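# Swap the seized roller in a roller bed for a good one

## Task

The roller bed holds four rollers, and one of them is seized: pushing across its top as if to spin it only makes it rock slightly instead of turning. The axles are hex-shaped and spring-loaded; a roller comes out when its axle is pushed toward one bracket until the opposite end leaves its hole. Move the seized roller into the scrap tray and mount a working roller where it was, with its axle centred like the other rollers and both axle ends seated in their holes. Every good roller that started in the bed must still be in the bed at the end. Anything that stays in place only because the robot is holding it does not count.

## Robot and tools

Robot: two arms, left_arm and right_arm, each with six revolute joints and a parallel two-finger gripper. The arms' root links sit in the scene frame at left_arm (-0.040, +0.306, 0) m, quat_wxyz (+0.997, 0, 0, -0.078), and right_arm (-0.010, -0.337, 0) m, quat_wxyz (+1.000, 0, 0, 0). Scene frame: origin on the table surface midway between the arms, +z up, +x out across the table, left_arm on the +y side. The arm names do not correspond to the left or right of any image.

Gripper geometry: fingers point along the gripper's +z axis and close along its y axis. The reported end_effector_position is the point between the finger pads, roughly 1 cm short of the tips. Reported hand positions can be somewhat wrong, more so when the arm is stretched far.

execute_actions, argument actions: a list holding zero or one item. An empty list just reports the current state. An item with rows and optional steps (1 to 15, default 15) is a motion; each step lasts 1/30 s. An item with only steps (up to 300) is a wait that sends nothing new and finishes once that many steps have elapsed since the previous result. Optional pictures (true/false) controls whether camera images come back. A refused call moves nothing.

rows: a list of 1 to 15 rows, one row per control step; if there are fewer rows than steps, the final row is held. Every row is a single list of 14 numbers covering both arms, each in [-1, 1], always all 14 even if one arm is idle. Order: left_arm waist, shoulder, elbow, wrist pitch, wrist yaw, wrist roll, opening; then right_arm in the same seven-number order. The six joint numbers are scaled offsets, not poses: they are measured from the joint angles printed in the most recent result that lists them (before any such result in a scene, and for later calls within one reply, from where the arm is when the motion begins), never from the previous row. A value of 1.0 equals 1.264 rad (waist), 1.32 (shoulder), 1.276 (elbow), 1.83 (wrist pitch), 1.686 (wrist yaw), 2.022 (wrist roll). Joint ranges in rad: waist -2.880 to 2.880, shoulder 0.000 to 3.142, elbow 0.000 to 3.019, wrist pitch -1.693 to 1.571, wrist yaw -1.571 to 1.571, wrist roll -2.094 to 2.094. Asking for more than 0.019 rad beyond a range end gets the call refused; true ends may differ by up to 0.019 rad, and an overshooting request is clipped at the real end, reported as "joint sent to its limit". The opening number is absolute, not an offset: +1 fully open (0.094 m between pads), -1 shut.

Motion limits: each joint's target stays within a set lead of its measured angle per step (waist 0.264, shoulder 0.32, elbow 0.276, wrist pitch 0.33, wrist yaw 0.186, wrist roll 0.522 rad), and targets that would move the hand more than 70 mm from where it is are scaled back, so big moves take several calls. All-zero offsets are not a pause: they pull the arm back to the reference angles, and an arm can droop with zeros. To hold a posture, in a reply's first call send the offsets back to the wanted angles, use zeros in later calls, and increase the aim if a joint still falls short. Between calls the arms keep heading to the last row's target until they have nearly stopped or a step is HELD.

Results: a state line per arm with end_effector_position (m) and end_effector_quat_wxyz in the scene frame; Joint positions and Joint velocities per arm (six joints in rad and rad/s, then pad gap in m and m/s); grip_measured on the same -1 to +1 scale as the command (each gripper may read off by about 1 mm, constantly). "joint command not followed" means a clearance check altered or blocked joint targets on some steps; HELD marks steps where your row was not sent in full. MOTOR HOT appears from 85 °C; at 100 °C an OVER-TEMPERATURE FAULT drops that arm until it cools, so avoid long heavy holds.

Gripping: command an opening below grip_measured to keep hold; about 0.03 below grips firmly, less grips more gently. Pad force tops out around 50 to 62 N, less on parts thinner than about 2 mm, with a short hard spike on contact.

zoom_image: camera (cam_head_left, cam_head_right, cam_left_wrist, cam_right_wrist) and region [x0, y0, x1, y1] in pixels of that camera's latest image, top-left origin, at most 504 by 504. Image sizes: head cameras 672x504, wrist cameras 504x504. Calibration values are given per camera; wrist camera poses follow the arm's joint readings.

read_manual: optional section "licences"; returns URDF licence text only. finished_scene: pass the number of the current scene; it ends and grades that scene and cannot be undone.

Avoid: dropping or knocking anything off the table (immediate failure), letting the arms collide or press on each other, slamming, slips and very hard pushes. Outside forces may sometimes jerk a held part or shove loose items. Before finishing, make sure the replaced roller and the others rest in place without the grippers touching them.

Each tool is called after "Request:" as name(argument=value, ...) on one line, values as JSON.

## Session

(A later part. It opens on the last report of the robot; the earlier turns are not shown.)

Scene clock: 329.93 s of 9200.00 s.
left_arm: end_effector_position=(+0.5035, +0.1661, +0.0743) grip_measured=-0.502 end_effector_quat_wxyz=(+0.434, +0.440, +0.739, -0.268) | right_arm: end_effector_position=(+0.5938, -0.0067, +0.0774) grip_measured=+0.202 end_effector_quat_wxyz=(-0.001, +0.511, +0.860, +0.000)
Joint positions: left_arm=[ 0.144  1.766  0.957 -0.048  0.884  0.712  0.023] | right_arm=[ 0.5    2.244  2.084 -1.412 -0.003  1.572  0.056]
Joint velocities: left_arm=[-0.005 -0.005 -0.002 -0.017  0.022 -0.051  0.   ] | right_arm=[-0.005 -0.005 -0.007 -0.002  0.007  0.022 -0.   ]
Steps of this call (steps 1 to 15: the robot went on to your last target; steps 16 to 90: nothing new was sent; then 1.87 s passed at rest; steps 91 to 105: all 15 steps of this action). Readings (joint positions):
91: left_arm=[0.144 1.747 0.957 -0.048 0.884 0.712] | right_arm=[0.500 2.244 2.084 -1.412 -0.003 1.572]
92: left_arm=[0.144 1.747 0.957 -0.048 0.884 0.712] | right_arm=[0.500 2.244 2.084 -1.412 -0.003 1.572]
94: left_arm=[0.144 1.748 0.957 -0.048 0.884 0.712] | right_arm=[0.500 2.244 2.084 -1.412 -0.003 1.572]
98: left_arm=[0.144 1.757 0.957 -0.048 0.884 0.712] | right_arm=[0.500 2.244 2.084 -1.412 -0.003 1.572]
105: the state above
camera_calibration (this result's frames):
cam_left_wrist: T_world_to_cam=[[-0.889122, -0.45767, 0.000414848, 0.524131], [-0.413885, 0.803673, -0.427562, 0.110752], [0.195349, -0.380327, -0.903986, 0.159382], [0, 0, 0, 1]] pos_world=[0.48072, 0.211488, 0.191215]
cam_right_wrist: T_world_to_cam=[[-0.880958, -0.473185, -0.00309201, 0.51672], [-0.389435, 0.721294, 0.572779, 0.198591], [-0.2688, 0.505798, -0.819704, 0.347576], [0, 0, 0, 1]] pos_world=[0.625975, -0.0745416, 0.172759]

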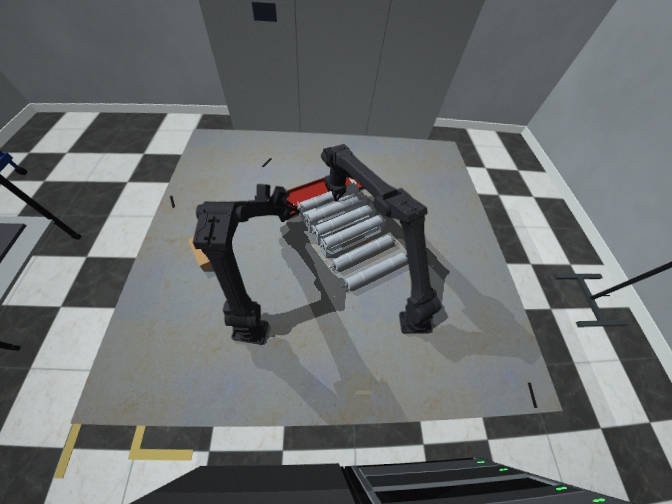

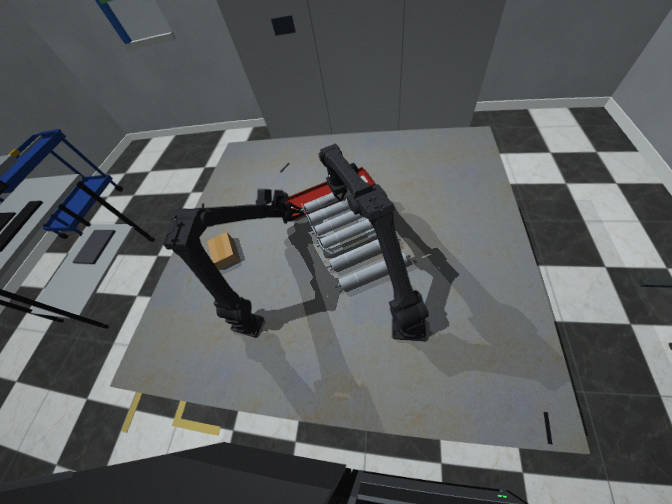

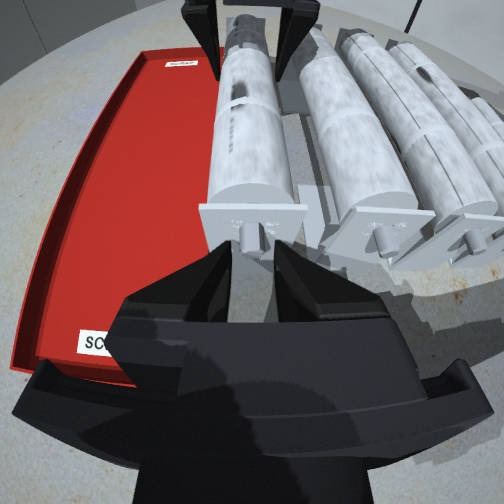

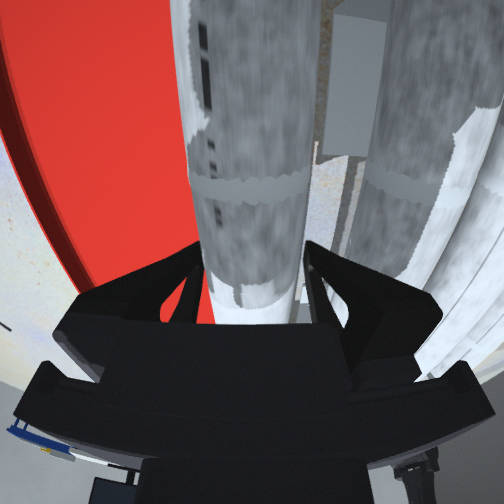

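Request:
execute_actions(actions=[{"rows":[[-0.011,0,0.01,0.021,0,0,-0.5,0,0.01,0.01,0,0,0,0.2]],"steps":12}], pictures=false)

Request:
execute_actions(actions=[{"rows":[[0,0,0.01,0,0,0,-0.58,0,0.01,0.01,0,0,0,0.2],[0,0,0.01,0,0,0,-0.65,0,0.01,0.01,0,0,0,0.2],[0,0,0.01,0,0,0,-0.7,0,0.01,0.01,0,0,0,0.2],[0,0,0.01,0,0,0,-0.74,0,0.01,0.01,0,0,0,0.2],[0,0,0.01,0,0,0,-0.78,0,0.01,0.01,0,0,0,0.2]]}])

Request:
zoom_image(camera="cam_left_wrist", region=[190, 170, 330, 310])

Scene clock: 342.50 s of 9200.00 s.
left_arm: end_effector_position=(+0.5060, +0.1635, +0.0774) grip_measured=-0.502 end_effector_quat_wxyz=(+0.442, +0.445, +0.733, -0.264) | right_arm: end_effector_position=(+0.5938, -0.0067, +0.0774) grip_measured=+0.202 end_effector_quat_wxyz=(-0.001, +0.511, +0.860, +0.000)
Joint positions: left_arm=[ 0.139  1.765  0.957 -0.025  0.884  0.712  0.023] | right_arm=[ 0.5    2.244  2.084 -1.412 -0.003  1.572  0.056]
Joint velocities: left_arm=[-0.015 -0.015  0.012 -0.002 -0.051  0.022  0.   ] | right_arm=[-0.015 -0.005  0.012 -0.002  0.037  0.022 -0.   ]
Steps of this call (steps 1 to 15: the robot went on to your last target; steps 16 to 90: nothing new was sent; then 9.17 s passed at rest; steps 91 to 102: all 12 steps of this action). Readings (joint positions):
91: left_arm=[0.143 1.766 0.957 -0.043 0.884 0.712] | right_arm=[0.500 2.244 2.084 -1.412 -0.003 1.572]
92: left_arm=[0.143 1.766 0.957 -0.037 0.884 0.712] | right_arm=[0.500 2.244 2.084 -1.412 -0.003 1.572]
94: left_arm=[0.141 1.765 0.957 -0.027 0.884 0.712] | right_arm=[0.500 2.244 2.084 -1.412 -0.003 1.572]
98: left_arm=[0.139 1.765 0.957 -0.025 0.884 0.712] | right_arm=[0.500 2.244 2.084 -1.412 -0.003 1.572]
102: the state above

Scene clock: 343.00 s of 9200.00 s.
left_arm: end_effector_position=(+0.5059, +0.1633, +0.0775) grip_measured=-0.768 end_effector_quat_wxyz=(+0.442, +0.445, +0.732, -0.265) | right_arm: end_effector_position=(+0.5938, -0.0067, +0.0774) grip_measured=+0.202 end_effector_quat_wxyz=(-0.001, +0.511, +0.860, +0.000)
Joint positions: left_arm=[ 0.139  1.765  0.957 -0.025  0.885  0.712  0.011] | right_arm=[ 0.5    2.244  2.084 -1.412 -0.003  1.572  0.056]
Joint velocities: left_arm=[-0.015 -0.005 -0.007  0.017 -0.007 -0.022 -0.   ] | right_arm=[ 0.005 -0.005  0.012 -0.017 -0.022 -0.007  0.   ]
Steps of this call (steps 1 to 15: all 15 steps of this action). Readings (joint positions):
1: left_arm=[0.139 1.765 0.957 -0.025 0.884 0.712] | right_arm=[0.500 2.244 2.084 -1.412 -0.003 1.572]
2: left_arm=[0.139 1.765 0.957 -0.025 0.884 0.712] | right_arm=[0.500 2.244 2.084 -1.412 -0.003 1.572]
4: left_arm=[0.139 1.765 0.957 -0.025 0.884 0.712] | right_arm=[0.500 2.244 2.084 -1.412 -0.003 1.572]
8: left_arm=[0.139 1.765 0.957 -0.025 0.885 0.712] | right_arm=[0.500 2.244 2.084 -1.412 -0.003 1.572]
15: the state above
camera_calibration (this result's frames):
cam_left_wrist: T_world_to_cam=[[-0.891436, -0.452707, -0.0199417, 0.52698], [-0.399155, 0.805296, -0.438376, 0.108408], [0.214515, -0.382825, -0.89857, 0.151043], [0, 0, 0, 1]] pos_world=[0.48064, 0.20909, 0.193755]
cam_right_wrist: T_world_to_cam=[[-0.880958, -0.473185, -0.00309201, 0.51672], [-0.389435, 0.721294, 0.572779, 0.198591], [-0.2688, 0.505798, -0.819704, 0.347576], [0, 0, 0, 1]] pos_world=[0.625975, -0.0745416, 0.172759]

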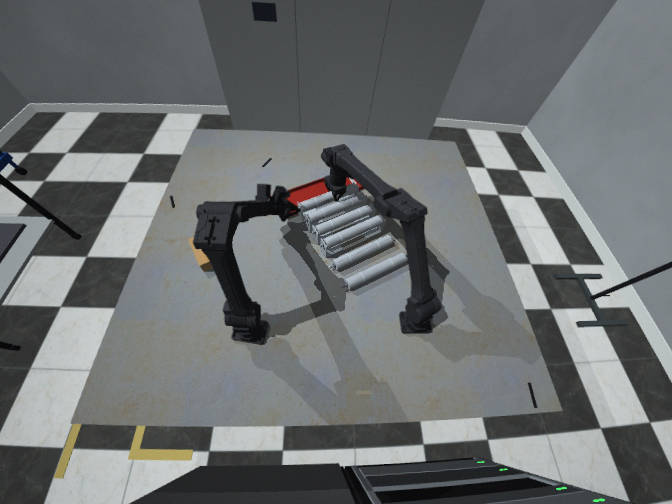

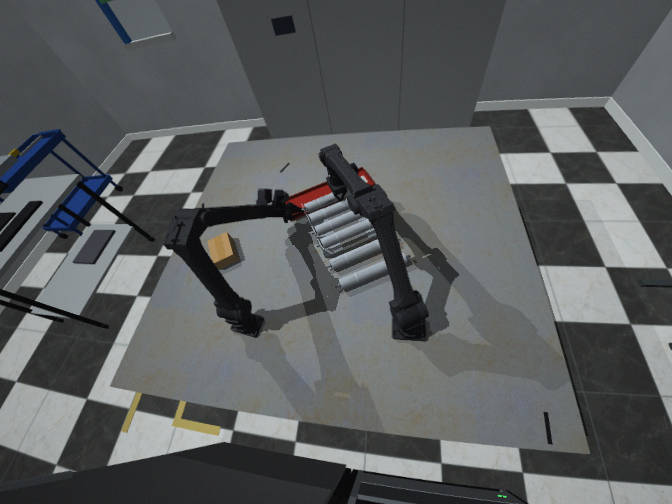

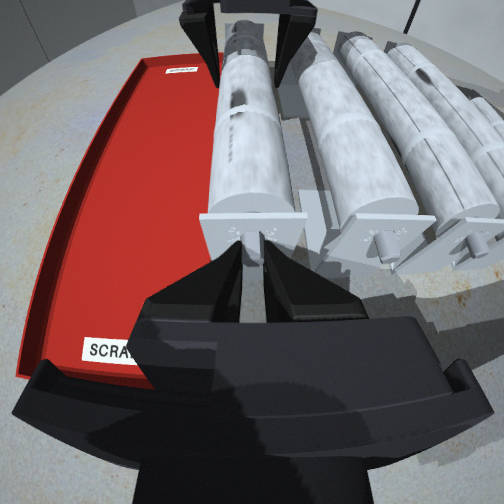

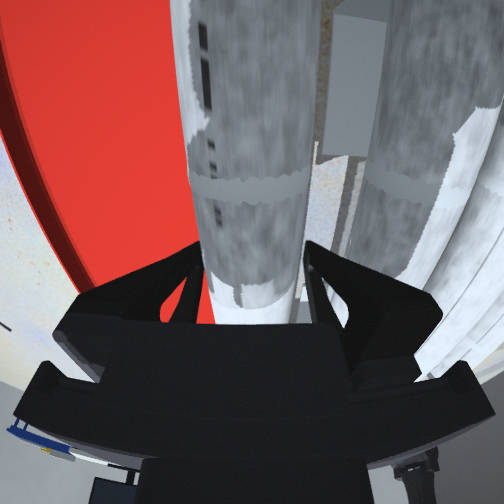

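Region (190, 170, 330, 310) of cam_left_wrist's 504x504 image, scaled by 3.600, with more detail than that image has.

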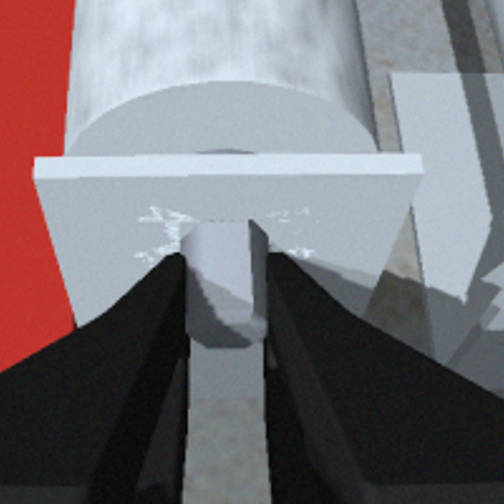

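Request:
execute_actions(actions=[{"rows":[[0,0,0.0,0,0,0,-0.85,0,0.01,0.01,0,0,0,0.2],[0,0,0.0,0,0,0,-0.85,0,0.01,0.01,0,0,0,0.2],[0,0,0.0,0,0,0,-0.85,0,0.01,0.01,0,0,0,0.2],[0.008,-0.004,-0.008,0.003,0,0,-0.85,0,0.01,0.01,0,0,0,0.2],[0.013,-0.008,-0.014,0.005,0,0,-0.85,0,0.01,0.01,0,0,0,0.2],[0.018,-0.012,-0.02,0.007,0,0,-0.85,0,0.01,0.01,0,0,0,0.2],[0.023,-0.016,-0.026,0.009,0,0,-0.85,0,0.01,0.01,0,0,0,0.2],[0.028,-0.02,-0.032,0.011,0,0,-0.85,0,0.01,0.01,0,0,0,0.2],[0.033,-0.024,-0.038,0.013,0,0,-0.85,0,0.01,0.01,0,0,0,0.2]]}], pictures=false)

Scene clock: 353.67 s of 9200.00 s.
left_arm: end_effector_position=(+0.5021, +0.1681, +0.0767) grip_measured=-0.793 end_effector_quat_wxyz=(+0.448, +0.443, +0.732, -0.258) | right_arm: end_effector_position=(+0.5938, -0.0067, +0.0774) grip_measured=+0.202 end_effector_quat_wxyz=(-0.001, +0.511, +0.860, +0.000)
Joint positions: left_arm=[0.147 1.756 0.934 0.003 0.882 0.712 0.01 ] | right_arm=[ 0.5    2.244  2.084 -1.412 -0.003  1.572  0.056]
Joint velocities: left_arm=[-0.005  0.015 -0.017  0.022 -0.081 -0.081  0.001] | right_arm=[ 0.005 -0.015 -0.007 -0.007  0.066 -0.022 -0.   ]
Steps of this call (steps 1 to 15: the robot went on to your last target; steps 16 to 90: nothing new was sent; then 7.17 s passed at rest; steps 91 to 105: all 15 steps of this action). Readings (joint positions):
91: left_arm=[0.139 1.765 0.957 -0.025 0.885 0.712] | right_arm=[0.500 2.244 2.084 -1.412 -0.003 1.572]
92: left_arm=[0.139 1.765 0.957 -0.025 0.885 0.712] | right_arm=[0.500 2.244 2.084 -1.412 -0.003 1.572]
94: left_arm=[0.139 1.765 0.956 -0.025 0.885 0.712] | right_arm=[0.500 2.244 2.084 -1.412 -0.003 1.572]
98: left_arm=[0.143 1.760 0.946 -0.013 0.884 0.712] | right_arm=[0.500 2.244 2.084 -1.412 -0.003 1.572]
105: the state above

Request:
execute_actions(actions=[{"rows":[[0.03,-0.02,-0.022,0,0,0,-0.85,0,0.01,0.01,0,0,0,0.2],[0.038,-0.024,-0.026,-0.003,0,0,-0.85,0,0.01,0.01,0,0,0,0.2],[0.046,-0.028,-0.03,-0.006,0,0,-0.85,0,0.01,0.01,0,0,0,0.2],[0.054,-0.032,-0.035,-0.009,0,0,-0.85,0,0.01,0.01,0,0,0,0.2],[0.062,-0.036,-0.04,-0.012,0,0,-0.85,0,0.01,0.01,0,0,0,0.2],[0.07,-0.04,-0.045,-0.014,0,0,-0.85,0,0.01,0.01,0,0,0,0.2]]}])

Scene clock: 360.43 s of 9200.00 s.
left_arm: end_effector_position=(+0.4930, +0.1833, +0.0812) grip_measured=-0.793 end_effector_quat_wxyz=(+0.451, +0.433, +0.738, -0.253) | right_arm: end_effector_position=(+0.5938, -0.0067, +0.0774) grip_measured=+0.202 end_effector_quat_wxyz=(-0.001, +0.511, +0.860, +0.000)
Joint positions: left_arm=[ 0.176  1.721  0.901 -0.     0.884  0.712  0.01 ] | right_arm=[ 0.5    2.244  2.084 -1.412 -0.003  1.572  0.056]
Joint velocities: left_arm=[-0.015 -0.015 -0.012 -0.007 -0.051  0.022  0.001] | right_arm=[-0.005 -0.015 -0.007 -0.012 -0.066  0.066 -0.001]
Steps of this call (steps 1 to 15: the robot went on to your last target; steps 16 to 90: nothing new was sent; then 3.27 s passed at rest; steps 91 to 105: all 15 steps of this action). Readings (joint positions):
91: left_arm=[0.147 1.755 0.934 0.004 0.881 0.712] | right_arm=[0.500 2.244 2.084 -1.412 -0.003 1.572]
92: left_arm=[0.147 1.755 0.933 0.005 0.880 0.712] | right_arm=[0.500 2.244 2.084 -1.412 -0.003 1.572]
94: left_arm=[0.152 1.750 0.927 0.005 0.879 0.712] | right_arm=[0.500 2.244 2.084 -1.412 -0.003 1.572]
98: left_arm=[0.177 1.730 0.902 0.001 0.884 0.712] | right_arm=[0.500 2.244 2.084 -1.412 -0.003 1.572]
105: the state above
camera_calibration (this result's frames):
cam_left_wrist: T_world_to_cam=[[-0.873473, -0.485911, -0.0305733, 0.52266], [-0.42416, 0.790292, -0.442185, 0.104204], [0.239024, -0.373269, -0.896403, 0.150712], [0, 0, 0, 1]] pos_world=[0.464705, 0.227871, 0.197156]
cam_right_wrist: T_world_to_cam=[[-0.880958, -0.473185, -0.00309201, 0.51672], [-0.389435, 0.721294, 0.572779, 0.198591], [-0.2688, 0.505798, -0.819704, 0.347576], [0, 0, 0, 1]] pos_world=[0.625975, -0.0745416, 0.172759]

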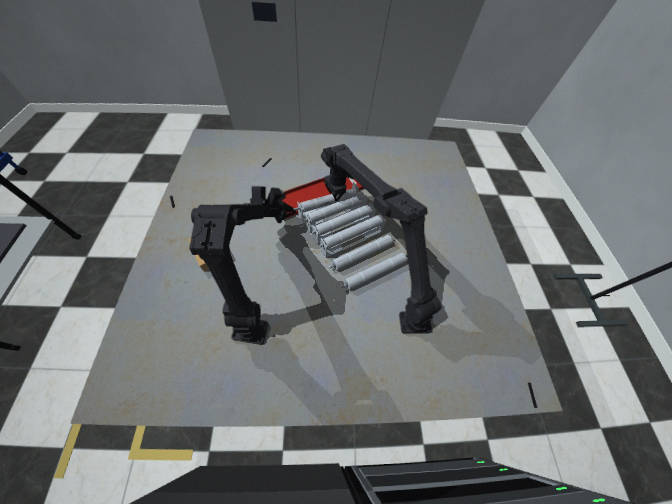

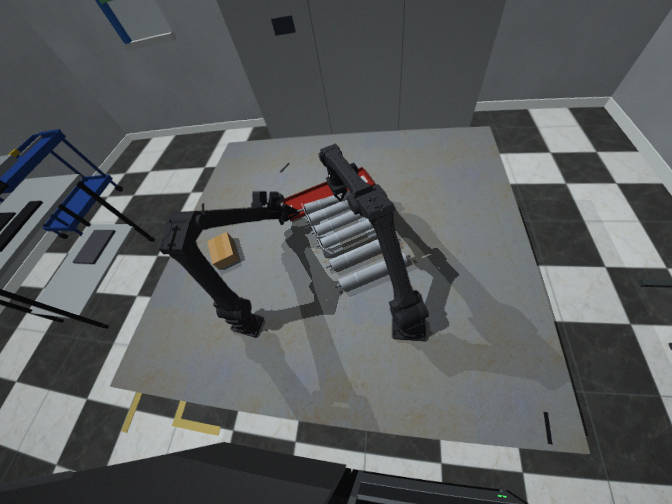

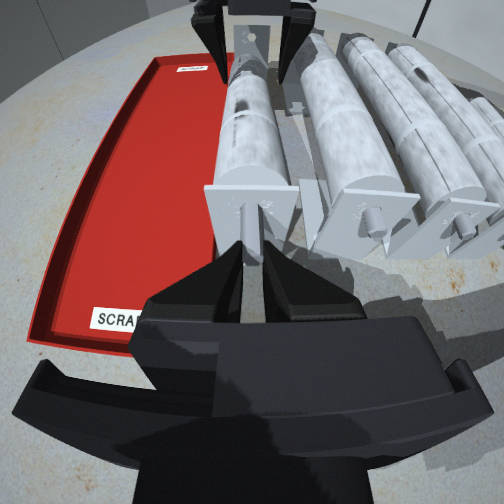

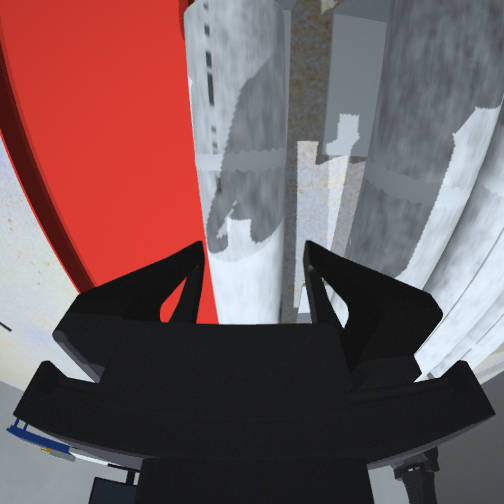

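Request:
execute_actions(actions=[{"rows":[[0.045,-0.005,-0.018,-0.01,0,0,-0.85,0,0.01,0,0.01,-0.02,0,0.36],[0.045,-0.005,-0.018,-0.01,0,0,-0.85,0,0.01,0,0.02,-0.04,0,0.36],[0.045,-0.005,-0.018,-0.01,0,0,-0.85,0,0.01,-0.015,0.03,-0.06,0,0.36],[0.045,-0.005,-0.018,-0.01,0,0,-0.85,0,0.01,-0.028,0.04,-0.075,0,0.36],[0.045,-0.005,-0.018,-0.01,0,0,-0.85,0,0.01,-0.04,0.05,-0.083,0,0.36],[0.045,-0.005,-0.018,-0.01,0,0,-0.85,0,0.01,-0.054,0.059,-0.083,0,0.36]]}])

Scene clock: 373.93 s of 9200.00 s.
left_arm: end_effector_position=(+0.4930, +0.1833, +0.0812) grip_measured=-0.793 end_effector_quat_wxyz=(+0.451, +0.433, +0.738, -0.253) | right_arm: end_effector_position=(+0.5855, +0.0157, +0.0558) grip_measured=+0.358 end_effector_quat_wxyz=(-0.052, +0.508, +0.858, +0.050)
Joint positions: left_arm=[ 0.176  1.721  0.901 -0.     0.884  0.712  0.01 ] | right_arm=[ 0.5    2.244  2.022 -1.316 -0.141  1.572  0.064]
Joint velocities: left_arm=[ 0.005 -0.005 -0.002  0.002 -0.081 -0.066  0.   ] | right_arm=[-0.015 -0.015  0.007  0.022  0.095 -0.081 -0.001]
Steps of this call (steps 1 to 15: the robot went on to your last target; steps 16 to 90: nothing new was sent; then 10.00 s passed at rest; steps 91 to 105: all 15 steps of this action). Readings (joint positions):
91: left_arm=[0.176 1.721 0.901 -0.000 0.884 0.712] | right_arm=[0.500 2.244 2.084 -1.411 -0.018 1.572]
92: left_arm=[0.176 1.721 0.901 -0.000 0.884 0.712] | right_arm=[0.500 2.244 2.084 -1.405 -0.045 1.572]
94: left_arm=[0.176 1.721 0.901 -0.000 0.884 0.712] | right_arm=[0.500 2.244 2.080 -1.380 -0.105 1.572]
98: left_arm=[0.176 1.721 0.901 -0.000 0.884 0.712] | right_arm=[0.500 2.244 2.042 -1.323 -0.139 1.572]
105: the state above
camera_calibration (this result's frames):
cam_left_wrist: T_world_to_cam=[[-0.873473, -0.485911, -0.0305733, 0.52266], [-0.42416, 0.790292, -0.442185, 0.104204], [0.239024, -0.373269, -0.896403, 0.150712], [0, 0, 0, 1]] pos_world=[0.464705, 0.227871, 0.197156]
cam_right_wrist: T_world_to_cam=[[-0.880644, -0.472493, -0.0348869, 0.521534], [-0.367526, 0.634822, 0.679651, 0.174203], [-0.298983, 0.611352, -0.732706, 0.327467], [0, 0, 0, 1]] pos_world=[0.621217, -0.0643641, 0.139735]

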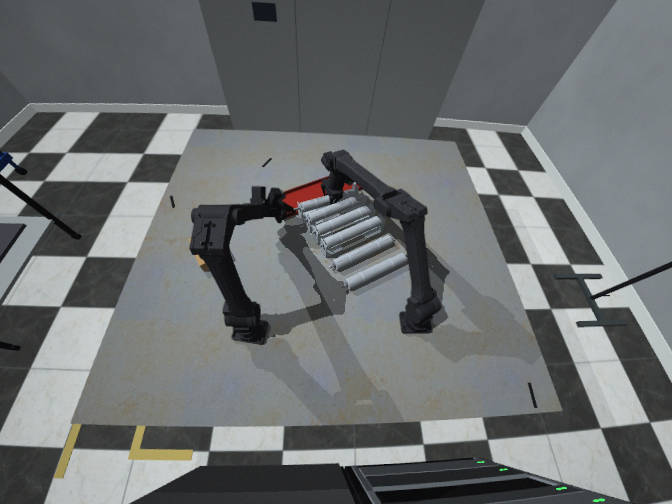

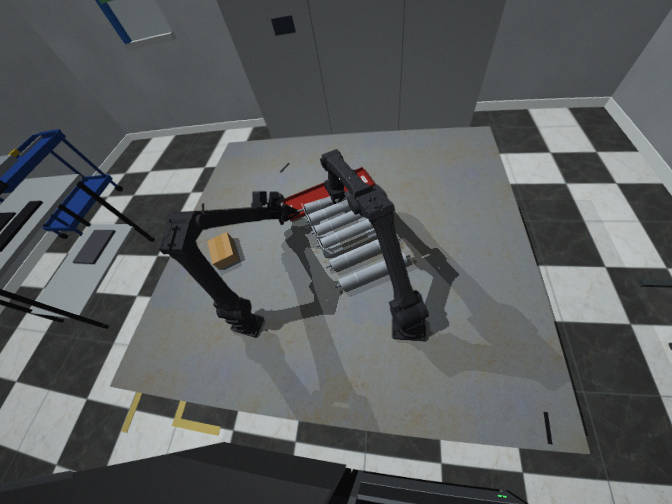

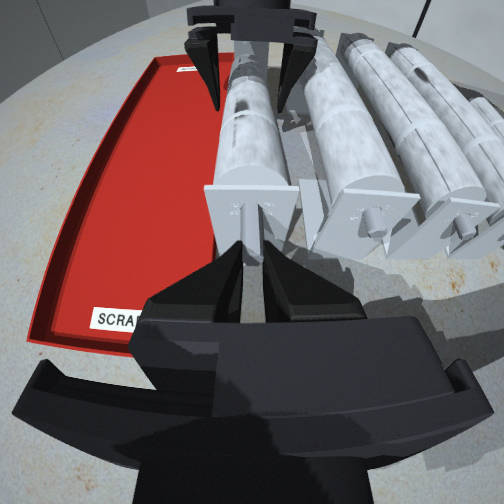

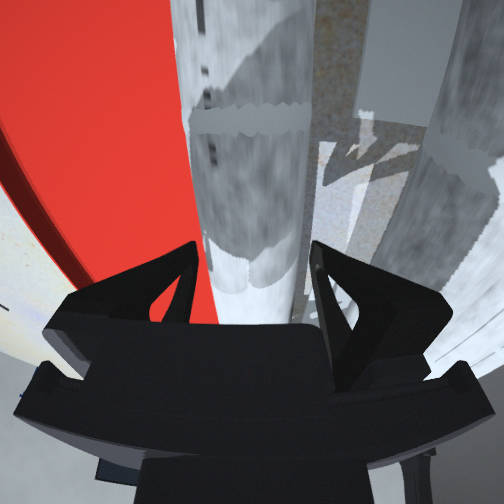

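Request:
execute_actions(actions=[{"rows":[[0.045,-0.005,-0.018,-0.01,0,0,-0.85,0,0.01,0,0,0,0,0.25],[0.045,-0.005,-0.018,-0.01,0,0,-0.85,0,0.01,-0.018,0.012,0,0,0.2],[0.045,-0.005,-0.018,-0.01,0,0,-0.85,0,0.01,-0.018,0.012,0,0,0.2],[0.045,-0.005,-0.018,-0.01,0,0,-0.85,0,0.01,-0.018,0.012,0,0,0.2],[0.045,-0.005,-0.018,-0.01,0,0,-0.85,0,0.01,-0.018,0.012,0,0,0.2],[0.045,-0.005,-0.018,-0.01,0,0,-0.85,0,0.01,-0.018,0.012,0,0,0.2],[0.045,-0.005,-0.018,-0.01,0,0,-0.85,0,0.01,-0.018,0.012,0,0,0.14],[0.045,-0.005,-0.018,-0.01,0,0,-0.85,0,0.01,-0.018,0.012,0,0,0.09],[0.045,-0.005,-0.018,-0.01,0,0,-0.85,0,0.01,-0.018,0.012,0,0,0.04],[0.045,-0.005,-0.018,-0.01,0,0,-0.85,0,0.01,-0.018,0.012,0,0,0],[0.045,-0.005,-0.018,-0.01,0,0,-0.85,0,0.01,-0.018,0.012,0,0,-0.08]]}], pictures=false)

Scene clock: 391.57 s of 9200.00 s.
left_arm: end_effector_position=(+0.4930, +0.1833, +0.0812) grip_measured=-0.793 end_effector_quat_wxyz=(+0.451, +0.433, +0.738, -0.253) | right_arm: end_effector_position=(+0.5858, +0.0158, +0.0523) grip_measured=+0.018 end_effector_quat_wxyz=(-0.051, +0.507, +0.859, +0.052)
Joint positions: left_arm=[ 0.176  1.721  0.901 -0.     0.884  0.712  0.01 ] | right_arm=[ 0.5    2.244  2.012 -1.302 -0.141  1.569  0.048]
Joint velocities: left_arm=[-0.015 -0.005 -0.007 -0.007 -0.095  0.037 -0.   ] | right_arm=[-0.015  0.005  0.017 -0.002 -0.066 -0.051  0.   ]
Steps of this call (steps 1 to 15: the robot went on to your last target; steps 16 to 90: nothing new was sent; then 14.13 s passed at rest; steps 91 to 105: all 15 steps of this action). Readings (joint positions):
91: left_arm=[0.176 1.721 0.901 -0.000 0.884 0.712] | right_arm=[0.500 2.244 2.022 -1.316 -0.141 1.572]
92: left_arm=[0.176 1.721 0.901 -0.000 0.884 0.712] | right_arm=[0.500 2.244 2.021 -1.313 -0.141 1.572]
94: left_arm=[0.176 1.721 0.901 -0.000 0.884 0.712] | right_arm=[0.500 2.244 2.018 -1.309 -0.141 1.572]
98: left_arm=[0.176 1.721 0.901 -0.000 0.884 0.712] | right_arm=[0.500 2.244 2.012 -1.306 -0.141 1.572]
105: the state above

Request:
execute_actions(actions=[{"rows":[[0.045,0,-0.018,-0.01,0,0,-0.85,0.004,0,0.03,-0.004,0,0.006,-0.05],[0.045,0.005,-0.018,-0.01,0,0,-0.85,0.008,0,0.04,-0.01,0.008,0.008,-0.05],[0.045,0.01,-0.018,-0.01,0,0,-0.85,0.012,0,0.047,-0.016,0.02,0.011,-0.05],[0.045,0.012,-0.018,-0.01,0,0,-0.85,0.016,0,0.054,-0.022,0.032,0.013,-0.05],[0.045,0.014,-0.018,-0.01,0,0,-0.85,0.02,0,0.061,-0.028,0.044,0.016,-0.05],[0.045,0.016,-0.018,-0.01,0,0,-0.85,0.024,0,0.068,-0.034,0.056,0.018,-0.05],[0.045,0.018,-0.018,-0.01,0,0,-0.85,0.028,0,0.075,-0.04,0.068,0.021,-0.05],[0.045,0.02,-0.018,-0.01,0,0,-0.85,0.032,0,0.082,-0.046,0.08,0.023,-0.05],[0.045,0.022,-0.018,-0.01,0,0,-0.85,0.036,0,0.089,-0.052,0.092,0.026,-0.05],[0.045,0.024,-0.018,-0.01,0,0,-0.85,0.04,0,0.096,-0.058,0.104,0.028,-0.05],[0.045,0.026,-0.018,-0.01,0,0,-0.85,0.044,0,0.103,-0.064,0.116,0.031,-0.05],[0.045,0.028,-0.018,-0.01,0,0,-0.85,0.048,0,0.11,-0.07,0.128,0.034,-0.05],[0.045,0.03,-0.018,-0.01,0,0,-0.85,0.052,0,0.117,-0.076,0.14,0.037,-0.05],[0.045,0.03,-0.018,-0.01,0,0,-0.85,0.056,0,0.124,-0.083,0.155,0.04,-0.05]]}], pictures=false)

Request:
execute_actions(actions=[{"steps":10}])

Scene clock: 408.10 s of 9200.00 s.
left_arm: end_effector_position=(+0.4930, +0.1842, +0.0773) grip_measured=-0.793 end_effector_quat_wxyz=(+0.449, +0.431, +0.740, -0.255) | right_arm: end_effector_position=(+0.5828, +0.0125, +0.0711) grip_measured=+0.018 end_effector_quat_wxyz=(+0.044, +0.511, +0.858, -0.028)
Joint positions: left_arm=[ 0.178  1.73   0.901 -0.     0.885  0.712  0.01 ] | right_arm=[ 0.559  2.254  2.083 -1.408  0.104  1.633  0.048]
Joint velocities: left_arm=[ 0.015  0.044  0.007 -0.002 -0.007 -0.037 -0.   ] | right_arm=[ 0.112 -0.024  0.178 -0.203  0.33   0.139  0.001]
Steps of this call (steps 1 to 15: the robot went on to your last target; steps 16 to 90: nothing new was sent; then 13.03 s passed at rest; steps 91 to 105: all 15 steps of this action). Readings (joint positions):
91: left_arm=[0.176 1.721 0.901 -0.000 0.884 0.712] | right_arm=[0.500 2.244 2.012 -1.302 -0.141 1.569]
92: left_arm=[0.176 1.721 0.901 -0.000 0.884 0.712] | right_arm=[0.500 2.244 2.012 -1.302 -0.138 1.569]
94: left_arm=[0.176 1.722 0.901 -0.000 0.884 0.712] | right_arm=[0.505 2.244 2.015 -1.308 -0.117 1.574]
98: left_arm=[0.176 1.723 0.901 -0.000 0.884 0.712] | right_arm=[0.525 2.247 2.029 -1.338 -0.035 1.601]
105: the state above

Scene clock: 408.43 s of 9200.00 s.
left_arm: end_effector_position=(+0.4928, +0.1844, +0.0764) grip_measured=-0.793 end_effector_quat_wxyz=(+0.448, +0.431, +0.740, -0.257) | right_arm: end_effector_position=(+0.5823, +0.0125, +0.0730) grip_measured=+0.018 end_effector_quat_wxyz=(+0.047, +0.512, +0.857, -0.034)
Joint positions: left_arm=[ 0.179  1.732  0.901 -0.     0.888  0.712  0.01 ] | right_arm=[ 0.562  2.258  2.094 -1.424  0.115  1.64   0.048]
Joint velocities: left_arm=[-0.005  0.005  0.007  0.002 -0.037  0.037 -0.001] | right_arm=[-0.024  0.005 -0.017 -0.012  0.037 -0.022  0.001]
Steps of this call (steps 1 to 10: the robot went on to your last target). Readings (joint positions):
1: left_arm=[0.178 1.731 0.901 -0.000 0.886 0.712] | right_arm=[0.561 2.254 2.088 -1.415 0.113 1.636]
2: left_arm=[0.178 1.732 0.901 -0.000 0.886 0.712] | right_arm=[0.562 2.254 2.092 -1.420 0.115 1.636]
4: left_arm=[0.178 1.732 0.901 -0.000 0.887 0.712] | right_arm=[0.562 2.255 2.094 -1.423 0.115 1.638]
8: left_arm=[0.179 1.732 0.901 -0.000 0.888 0.712] | right_arm=[0.562 2.258 2.094 -1.423 0.115 1.640]
10: the state above
camera_calibration (this result's frames):
cam_left_wrist: T_world_to_cam=[[-0.873623, -0.486176, -0.0203676, 0.52222], [-0.428673, 0.788751, -0.440581, 0.103484], [0.230265, -0.37617, -0.897482, 0.151894], [0, 0, 0, 1]] pos_world=[0.465608, 0.229405, 0.192551]
cam_right_wrist: T_world_to_cam=[[-0.88356, -0.468295, 0.00465917, 0.516551], [-0.410933, 0.780028, 0.4719, 0.201972], [-0.224623, 0.415038, -0.88164, 0.311107], [0, 0, 0, 1]] pos_world=[0.609283, -0.0447666, 0.176567]

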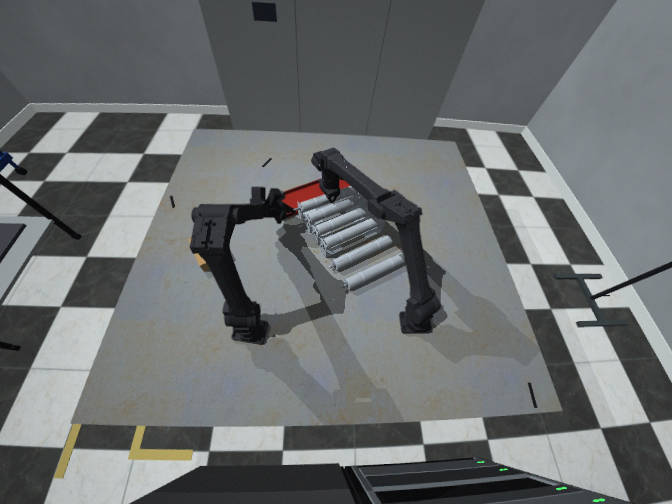

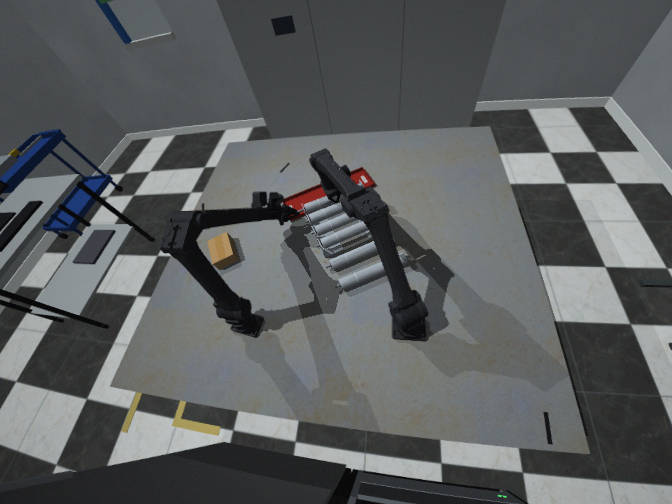

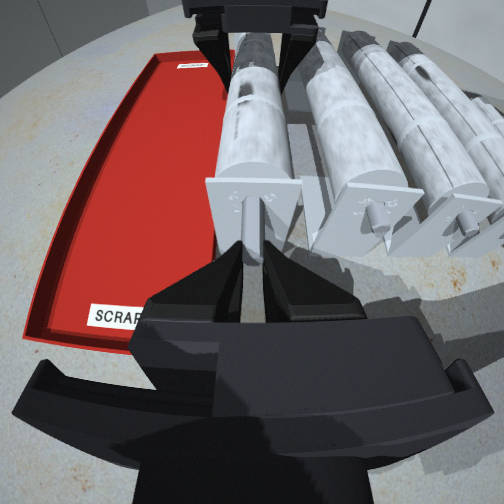

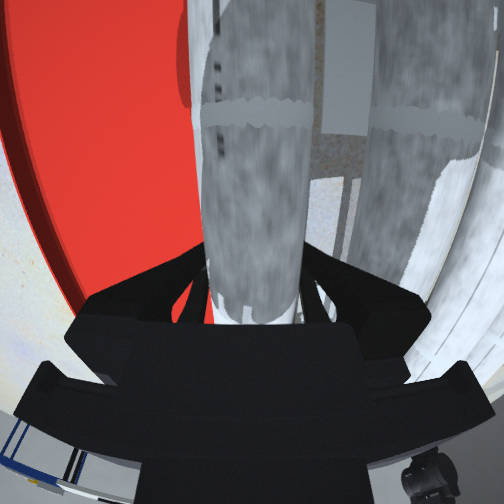

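Request:
execute_actions(actions=[{"rows":[[0.045,0.022,-0.018,-0.01,0,0,-0.85,0,-0.02,0.058,0,0,0,-0.05],[0.045,0.023,-0.018,-0.01,0,0,-0.85,0,-0.03,0.058,0,0,0,-0.05],[0.045,0.024,-0.018,-0.01,0,0,-0.85,0,-0.038,0.058,0,0,0,-0.05],[0.045,0.025,-0.018,-0.01,0,0,-0.85,0,-0.046,0.058,0,0,0,-0.05],[0.045,0.026,-0.018,-0.01,0,0,-0.85,0,-0.054,0.058,0,0,0,-0.05],[0.045,0.027,-0.018,-0.01,0,0,-0.85,0,-0.06,0.058,0,0,0,-0.05]]}], pictures=false)

Scene clock: 424.60 s of 9200.00 s.
left_arm: end_effector_position=(+0.4927, +0.1843, +0.0764) grip_measured=-0.793 end_effector_quat_wxyz=(+0.448, +0.431, +0.740, -0.257) | right_arm: end_effector_position=(+0.5823, +0.0128, +0.0732) grip_measured=+0.018 end_effector_quat_wxyz=(+0.047, +0.512, +0.857, -0.033)
Joint positions: left_arm=[0.179 1.732 0.901 0.    0.889 0.712 0.01 ] | right_arm=[ 0.562  2.258  2.094 -1.423  0.113  1.641  0.048]
Joint velocities: left_arm=[ 0.005  0.005 -0.002  0.002 -0.066 -0.051 -0.001] | right_arm=[-0.005  0.005  0.022  0.002 -0.007  0.022 -0.001]
Steps of this call (steps 1 to 30: the robot went on to your last target; steps 31 to 90: nothing new was sent; then 12.67 s passed at rest; steps 91 to 105: all 15 steps of this action). Readings (joint positions):
91: left_arm=[0.179 1.732 0.901 0.000 0.889 0.712] | right_arm=[0.562 2.258 2.094 -1.423 0.114 1.641]
92: left_arm=[0.179 1.732 0.901 0.000 0.889 0.712] | right_arm=[0.562 2.258 2.094 -1.423 0.113 1.641]
94: left_arm=[0.179 1.732 0.901 0.000 0.889 0.712] | right_arm=[0.562 2.258 2.094 -1.423 0.113 1.641]
98: left_arm=[0.179 1.732 0.901 0.000 0.889 0.712] | right_arm=[0.562 2.258 2.094 -1.423 0.113 1.641]
105: the state above

Request:
execute_actions(actions=[{"rows":[[0.045,0.027,-0.018,-0.01,0,0,-0.85,0,-0.065,0.06,0,0,0,-0.05],[0.045,0.028,-0.018,-0.01,0,0,-0.85,0,-0.07,0.062,0,0,0,-0.05],[0.045,0.03,-0.018,-0.01,0,0,-0.85,0,-0.075,0.064,0,0,0,-0.05],[0.045,0.031,-0.018,-0.01,0,0,-0.85,0,-0.08,0.066,0,0,0,-0.05],[0.045,0.032,-0.018,-0.01,0,0,-0.85,0,-0.085,0.068,0,0,0,-0.05],[0.045,0.033,-0.018,-0.01,0,0,-0.85,0,-0.09,0.07,0,0,0,-0.05]]}])

Request:
zoom_image(camera="cam_head_left", region=[270, 150, 390, 240])

Scene clock: 432.13 s of 9200.00 s.
left_arm: end_effector_position=(+0.4927, +0.1843, +0.0760) grip_measured=-0.793 end_effector_quat_wxyz=(+0.449, +0.431, +0.739, -0.259) | right_arm: end_effector_position=(+0.5824, +0.0129, +0.0747) grip_measured=+0.018 end_effector_quat_wxyz=(+0.047, +0.512, +0.857, -0.032)
Joint positions: left_arm=[0.18  1.735 0.902 0.001 0.894 0.712 0.01 ] | right_arm=[ 0.562  2.255  2.094 -1.423  0.113  1.641  0.048]
Joint velocities: left_arm=[ 0.005 -0.015 -0.002 -0.007  0.007 -0.007  0.   ] | right_arm=[-0.005 -0.015 -0.027  0.002 -0.007 -0.051 -0.001]
Steps of this call (steps 1 to 15: the robot went on to your last target; steps 16 to 90: nothing new was sent; then 4.03 s passed at rest; steps 91 to 105: all 15 steps of this action). Readings (joint positions):
91: left_arm=[0.179 1.732 0.901 0.000 0.889 0.712] | right_arm=[0.562 2.258 2.094 -1.423 0.113 1.641]
92: left_arm=[0.179 1.733 0.901 0.001 0.890 0.712] | right_arm=[0.562 2.258 2.094 -1.423 0.113 1.641]
94: left_arm=[0.179 1.734 0.902 0.001 0.892 0.712] | right_arm=[0.562 2.257 2.094 -1.423 0.113 1.641]
98: left_arm=[0.180 1.735 0.902 0.001 0.894 0.712] | right_arm=[0.562 2.256 2.094 -1.423 0.113 1.641]
105: the state above
camera_calibration (this result's frames):
cam_left_wrist: T_world_to_cam=[[-0.875199, -0.483447, -0.0174649, 0.522155], [-0.426419, 0.788003, -0.444092, 0.102633], [0.228457, -0.381221, -0.895811, 0.153179], [0, 0, 0, 1]] pos_world=[0.46576, 0.229955, 0.191917]
cam_right_wrist: T_world_to_cam=[[-0.883934, -0.467609, 0.00129078, 0.517317], [-0.411251, 0.778707, 0.473802, 0.200903], [-0.222559, 0.418279, -0.88063, 0.311155], [0, 0, 0, 1]] pos_world=[0.609146, -0.0446923, 0.178157]

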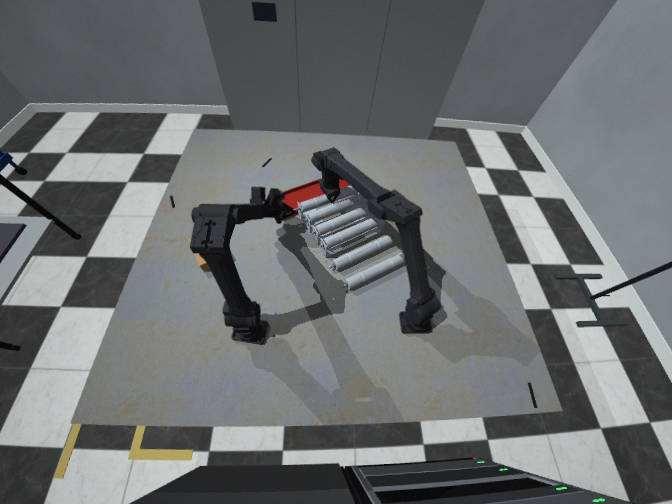

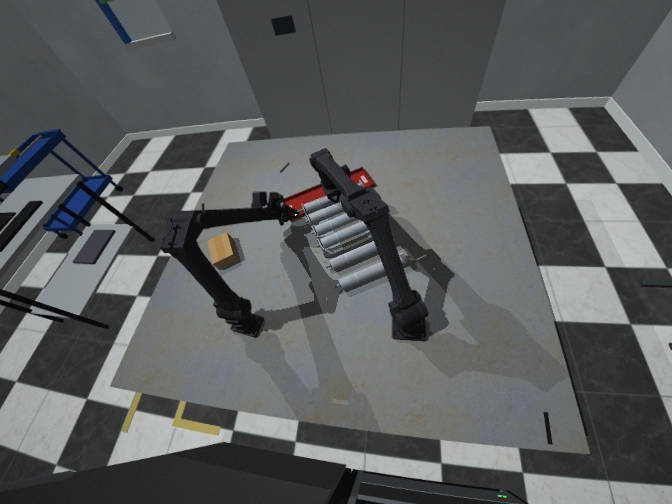

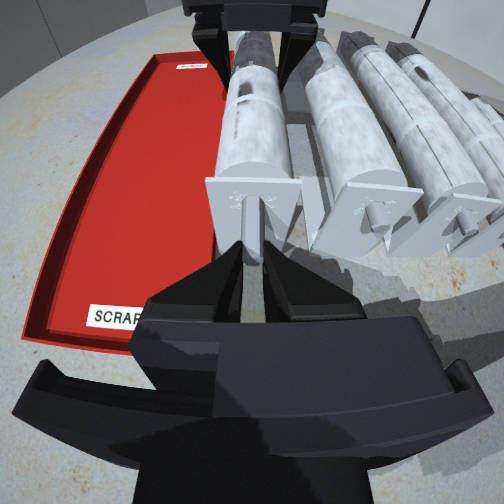

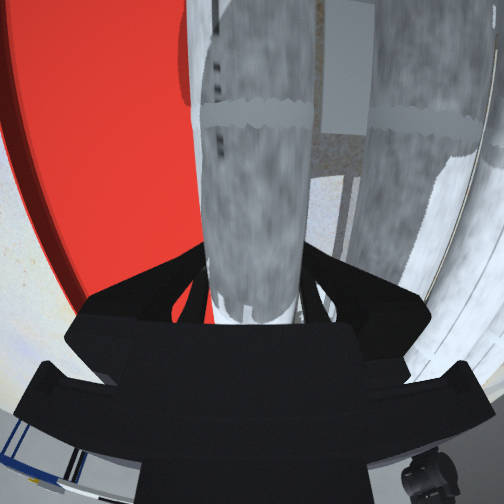

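Region (270, 150, 390, 240) of cam_head_left's 672x504 image, scaled by 4.200, with more detail than that image has; it fills the top 378 rows of this view, and the rest is white.

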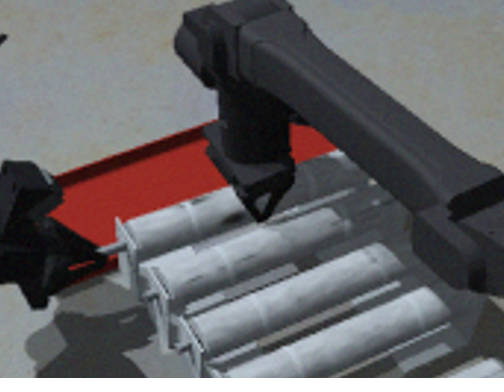

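Request:
execute_actions(actions=[{"rows":[[0.043,0.03,-0.018,-0.01,0,0,-0.85,0.005,-0.088,0.07,0,0.008,0.006,-0.05],[0.043,0.03,-0.018,-0.01,0,0,-0.85,0.008,-0.09,0.07,0,0.016,0.008,-0.05],[0.043,0.03,-0.018,-0.01,0,0,-0.85,0.011,-0.092,0.07,0,0.024,0.01,-0.05],[0.043,0.03,-0.018,-0.01,0,0,-0.85,0.014,-0.094,0.07,0,0.032,0.012,-0.05],[0.043,0.03,-0.018,-0.01,0,0,-0.85,0.017,-0.096,0.07,0,0.04,0.014,-0.05],[0.043,0.03,-0.018,-0.01,0,0,-0.85,0.02,-0.098,0.07,0,0.048,0.016,-0.05],[0.043,0.03,-0.018,-0.01,0,0,-0.85,0.023,-0.1,0.07,0,0.056,0.018,-0.05],[0.043,0.03,-0.018,-0.01,0,0,-0.85,0.026,-0.1,0.07,0,0.064,0.02,-0.05],[0.043,0.03,-0.018,-0.01,0,0,-0.85,0.029,-0.1,0.07,0,0.072,0.022,-0.05]]}])

Scene clock: 440.87 s of 9200.00 s.
left_arm: end_effector_position=(+0.4925, +0.1843, +0.0752) grip_measured=-0.793 end_effector_quat_wxyz=(+0.448, +0.430, +0.738, -0.261) | right_arm: end_effector_position=(+0.5838, +0.0129, +0.0807) grip_measured=+0.018 end_effector_quat_wxyz=(+0.090, +0.508, +0.855, -0.048)
Joint positions: left_arm=[0.181 1.738 0.902 0.002 0.898 0.712 0.01 ] | right_arm=[ 0.583  2.25   2.094 -1.422  0.204  1.655  0.048]
Joint velocities: left_arm=[-0.005 -0.005 -0.017 -0.002 -0.037  0.022 -0.001] | right_arm=[-0.005  0.005 -0.007  0.002 -0.037  0.022 -0.001]
Steps of this call (steps 1 to 15: the robot went on to your last target; steps 16 to 90: nothing new was sent; then 5.23 s passed at rest; steps 91 to 105: all 15 steps of this action). Readings (joint positions):
91: left_arm=[0.180 1.735 0.902 0.001 0.895 0.712] | right_arm=[0.562 2.255 2.094 -1.423 0.114 1.641]
92: left_arm=[0.180 1.735 0.902 0.002 0.896 0.712] | right_arm=[0.562 2.255 2.094 -1.423 0.117 1.641]
94: left_arm=[0.180 1.736 0.902 0.002 0.897 0.712] | right_arm=[0.563 2.255 2.094 -1.423 0.124 1.641]
98: left_arm=[0.181 1.737 0.902 0.002 0.897 0.712] | right_arm=[0.573 2.253 2.094 -1.422 0.162 1.647]
105: the state above
camera_calibration (this result's frames):
cam_left_wrist: T_world_to_cam=[[-0.876099, -0.481914, -0.0144701, 0.521917], [-0.425817, 0.787497, -0.445566, 0.102122], [0.226119, -0.384198, -0.895132, 0.154161], [0, 0, 0, 1]] pos_world=[0.465877, 0.230326, 0.191049]
cam_right_wrist: T_world_to_cam=[[-0.879787, -0.475136, -0.0148626, 0.51752], [-0.442129, 0.806385, 0.392767, 0.222801], [-0.174632, 0.352122, -0.919518, 0.292757], [0, 0, 0, 1]] pos_world=[0.604939, -0.0368572, 0.189378]

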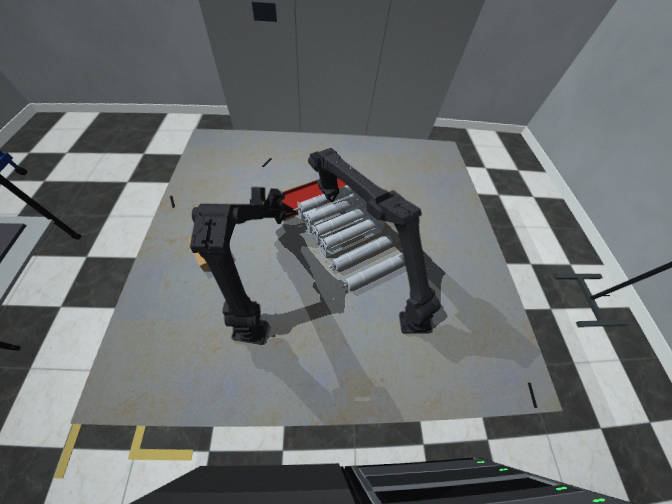

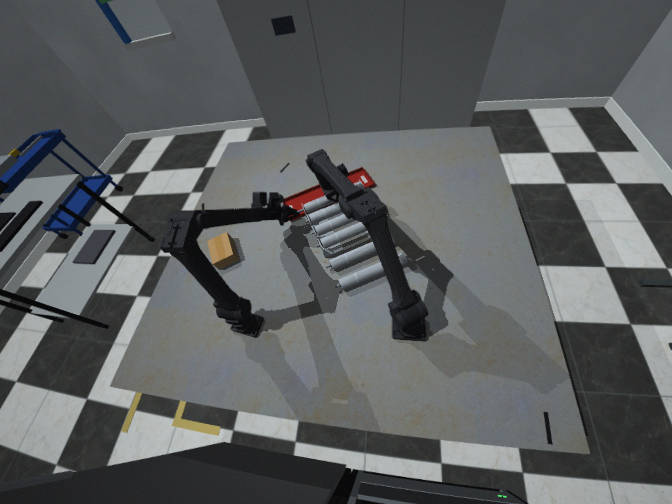

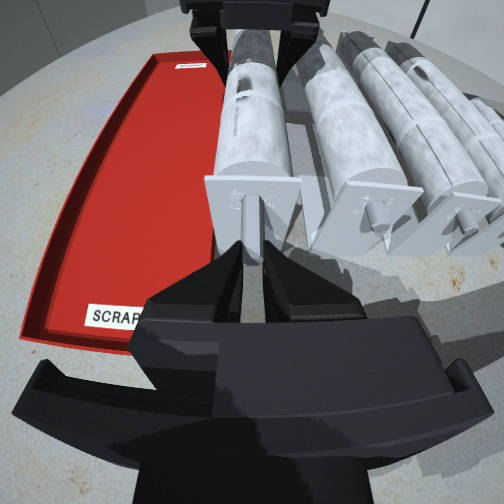

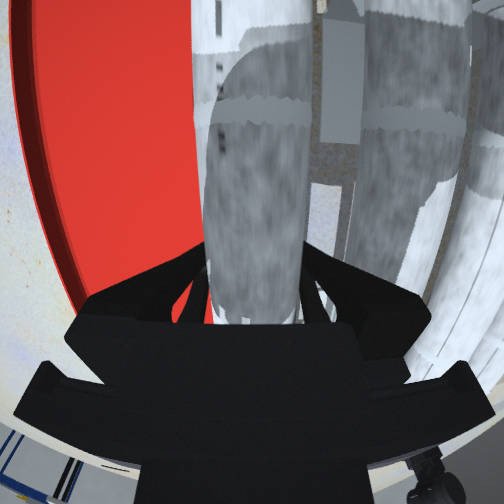

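Request:
execute_actions(actions=[{"rows":[[0.043,0.03,-0.018,-0.01,0,0,-0.85,0,-0.098,0.072,0,0.01,0.01,-0.05],[0.043,0.03,-0.018,-0.01,0,0,-0.85,0,-0.103,0.075,0,0.01,0.01,-0.05],[0.043,0.03,-0.018,-0.01,0,0,-0.85,0,-0.108,0.078,0,0.01,0.01,-0.05],[0.043,0.03,-0.018,-0.01,0,0,-0.85,0,-0.113,0.081,0,0.01,0.01,-0.05],[0.043,0.03,-0.018,-0.01,0,0,-0.85,0,-0.118,0.084,0,0.01,0.01,-0.05],[0.043,0.03,-0.018,-0.01,0,0,-0.85,0,-0.123,0.087,0,0.01,0.01,-0.05]]}], pictures=false)

Scene clock: 448.73 s of 9200.00 s.
left_arm: end_effector_position=(+0.4924, +0.1843, +0.0751) grip_measured=-0.793 end_effector_quat_wxyz=(+0.449, +0.430, +0.738, -0.262) | right_arm: end_effector_position=(+0.5836, +0.0132, +0.0807) grip_measured=+0.018 end_effector_quat_wxyz=(+0.089, +0.508, +0.856, -0.047)
Joint positions: left_arm=[0.181 1.739 0.902 0.002 0.901 0.712 0.01 ] | right_arm=[ 0.583  2.25   2.094 -1.422  0.202  1.655  0.048]
Joint velocities: left_arm=[-0.005 -0.015 -0.002  0.002  0.007 -0.037 -0.   ] | right_arm=[-0.005 -0.005 -0.007  0.002 -0.051  0.007  0.001]
Steps of this call (steps 1 to 15: the robot went on to your last target; steps 16 to 90: nothing new was sent; then 4.37 s passed at rest; steps 91 to 105: all 15 steps of this action). Readings (joint positions):
91: left_arm=[0.181 1.738 0.902 0.002 0.899 0.712] | right_arm=[0.583 2.250 2.094 -1.422 0.203 1.655]
92: left_arm=[0.181 1.739 0.902 0.002 0.900 0.712] | right_arm=[0.583 2.250 2.094 -1.422 0.202 1.655]
94: left_arm=[0.181 1.739 0.902 0.002 0.901 0.712] | right_arm=[0.583 2.250 2.094 -1.422 0.202 1.655]
98: left_arm=[0.181 1.739 0.902 0.002 0.901 0.712] | right_arm=[0.583 2.250 2.094 -1.422 0.202 1.655]
105: the state above

Request:
execute_actions(actions=[{"rows":[[0.04,0.04,-0.018,-0.01,0,0,-0.85,0,-0.04,0.07,0,0.015,0.01,-0.05],[0.04,0.04,-0.018,-0.01,0,0,-0.85,0,-0.03,0.08,-0.005,0.015,0.01,-0.05],[0.04,0.04,-0.018,-0.01,0,0,-0.85,0,-0.025,0.09,-0.01,0.015,0.01,-0.05],[0.04,0.04,-0.018,-0.01,0,0,-0.85,0,-0.025,0.1,-0.015,0.015,0.01,-0.05],[0.04,0.04,-0.018,-0.01,0,0,-0.85,0,-0.025,0.1,-0.02,0.015,0.01,-0.05],[0.04,0.04,-0.018,-0.01,0,0,-0.85,0,-0.025,0.1,-0.025,0.015,0.01,-0.05]]}], pictures=false)

Scene clock: 467.10 s of 9200.00 s.
left_arm: end_effector_position=(+0.4925, +0.1840, +0.0737) grip_measured=-0.793 end_effector_quat_wxyz=(+0.449, +0.430, +0.737, -0.266) | right_arm: end_effector_position=(+0.5835, +0.0124, +0.0861) grip_measured=+0.018 end_effector_quat_wxyz=(+0.093, +0.509, +0.854, -0.053)
Joint positions: left_arm=[0.182 1.745 0.904 0.004 0.909 0.712 0.01 ] | right_arm=[ 0.585  2.253  2.112 -1.446  0.213  1.661  0.048]
Joint velocities: left_arm=[-0.015 -0.005 -0.022 -0.007  0.007 -0.037 -0.001] | right_arm=[-0.005 -0.005 -0.007 -0.002  0.037  0.022 -0.   ]
Steps of this call (steps 1 to 15: the robot went on to your last target; steps 16 to 90: nothing new was sent; then 14.87 s passed at rest; steps 91 to 105: all 15 steps of this action). Readings (joint positions):
91: left_arm=[0.181 1.740 0.902 0.002 0.902 0.712] | right_arm=[0.583 2.250 2.094 -1.422 0.204 1.656]
92: left_arm=[0.182 1.741 0.903 0.003 0.905 0.712] | right_arm=[0.584 2.250 2.094 -1.422 0.207 1.656]
94: left_arm=[0.182 1.742 0.904 0.003 0.907 0.712] | right_arm=[0.584 2.250 2.099 -1.426 0.207 1.656]
98: left_arm=[0.182 1.745 0.904 0.004 0.908 0.712] | right_arm=[0.584 2.251 2.111 -1.443 0.211 1.658]
105: the state above


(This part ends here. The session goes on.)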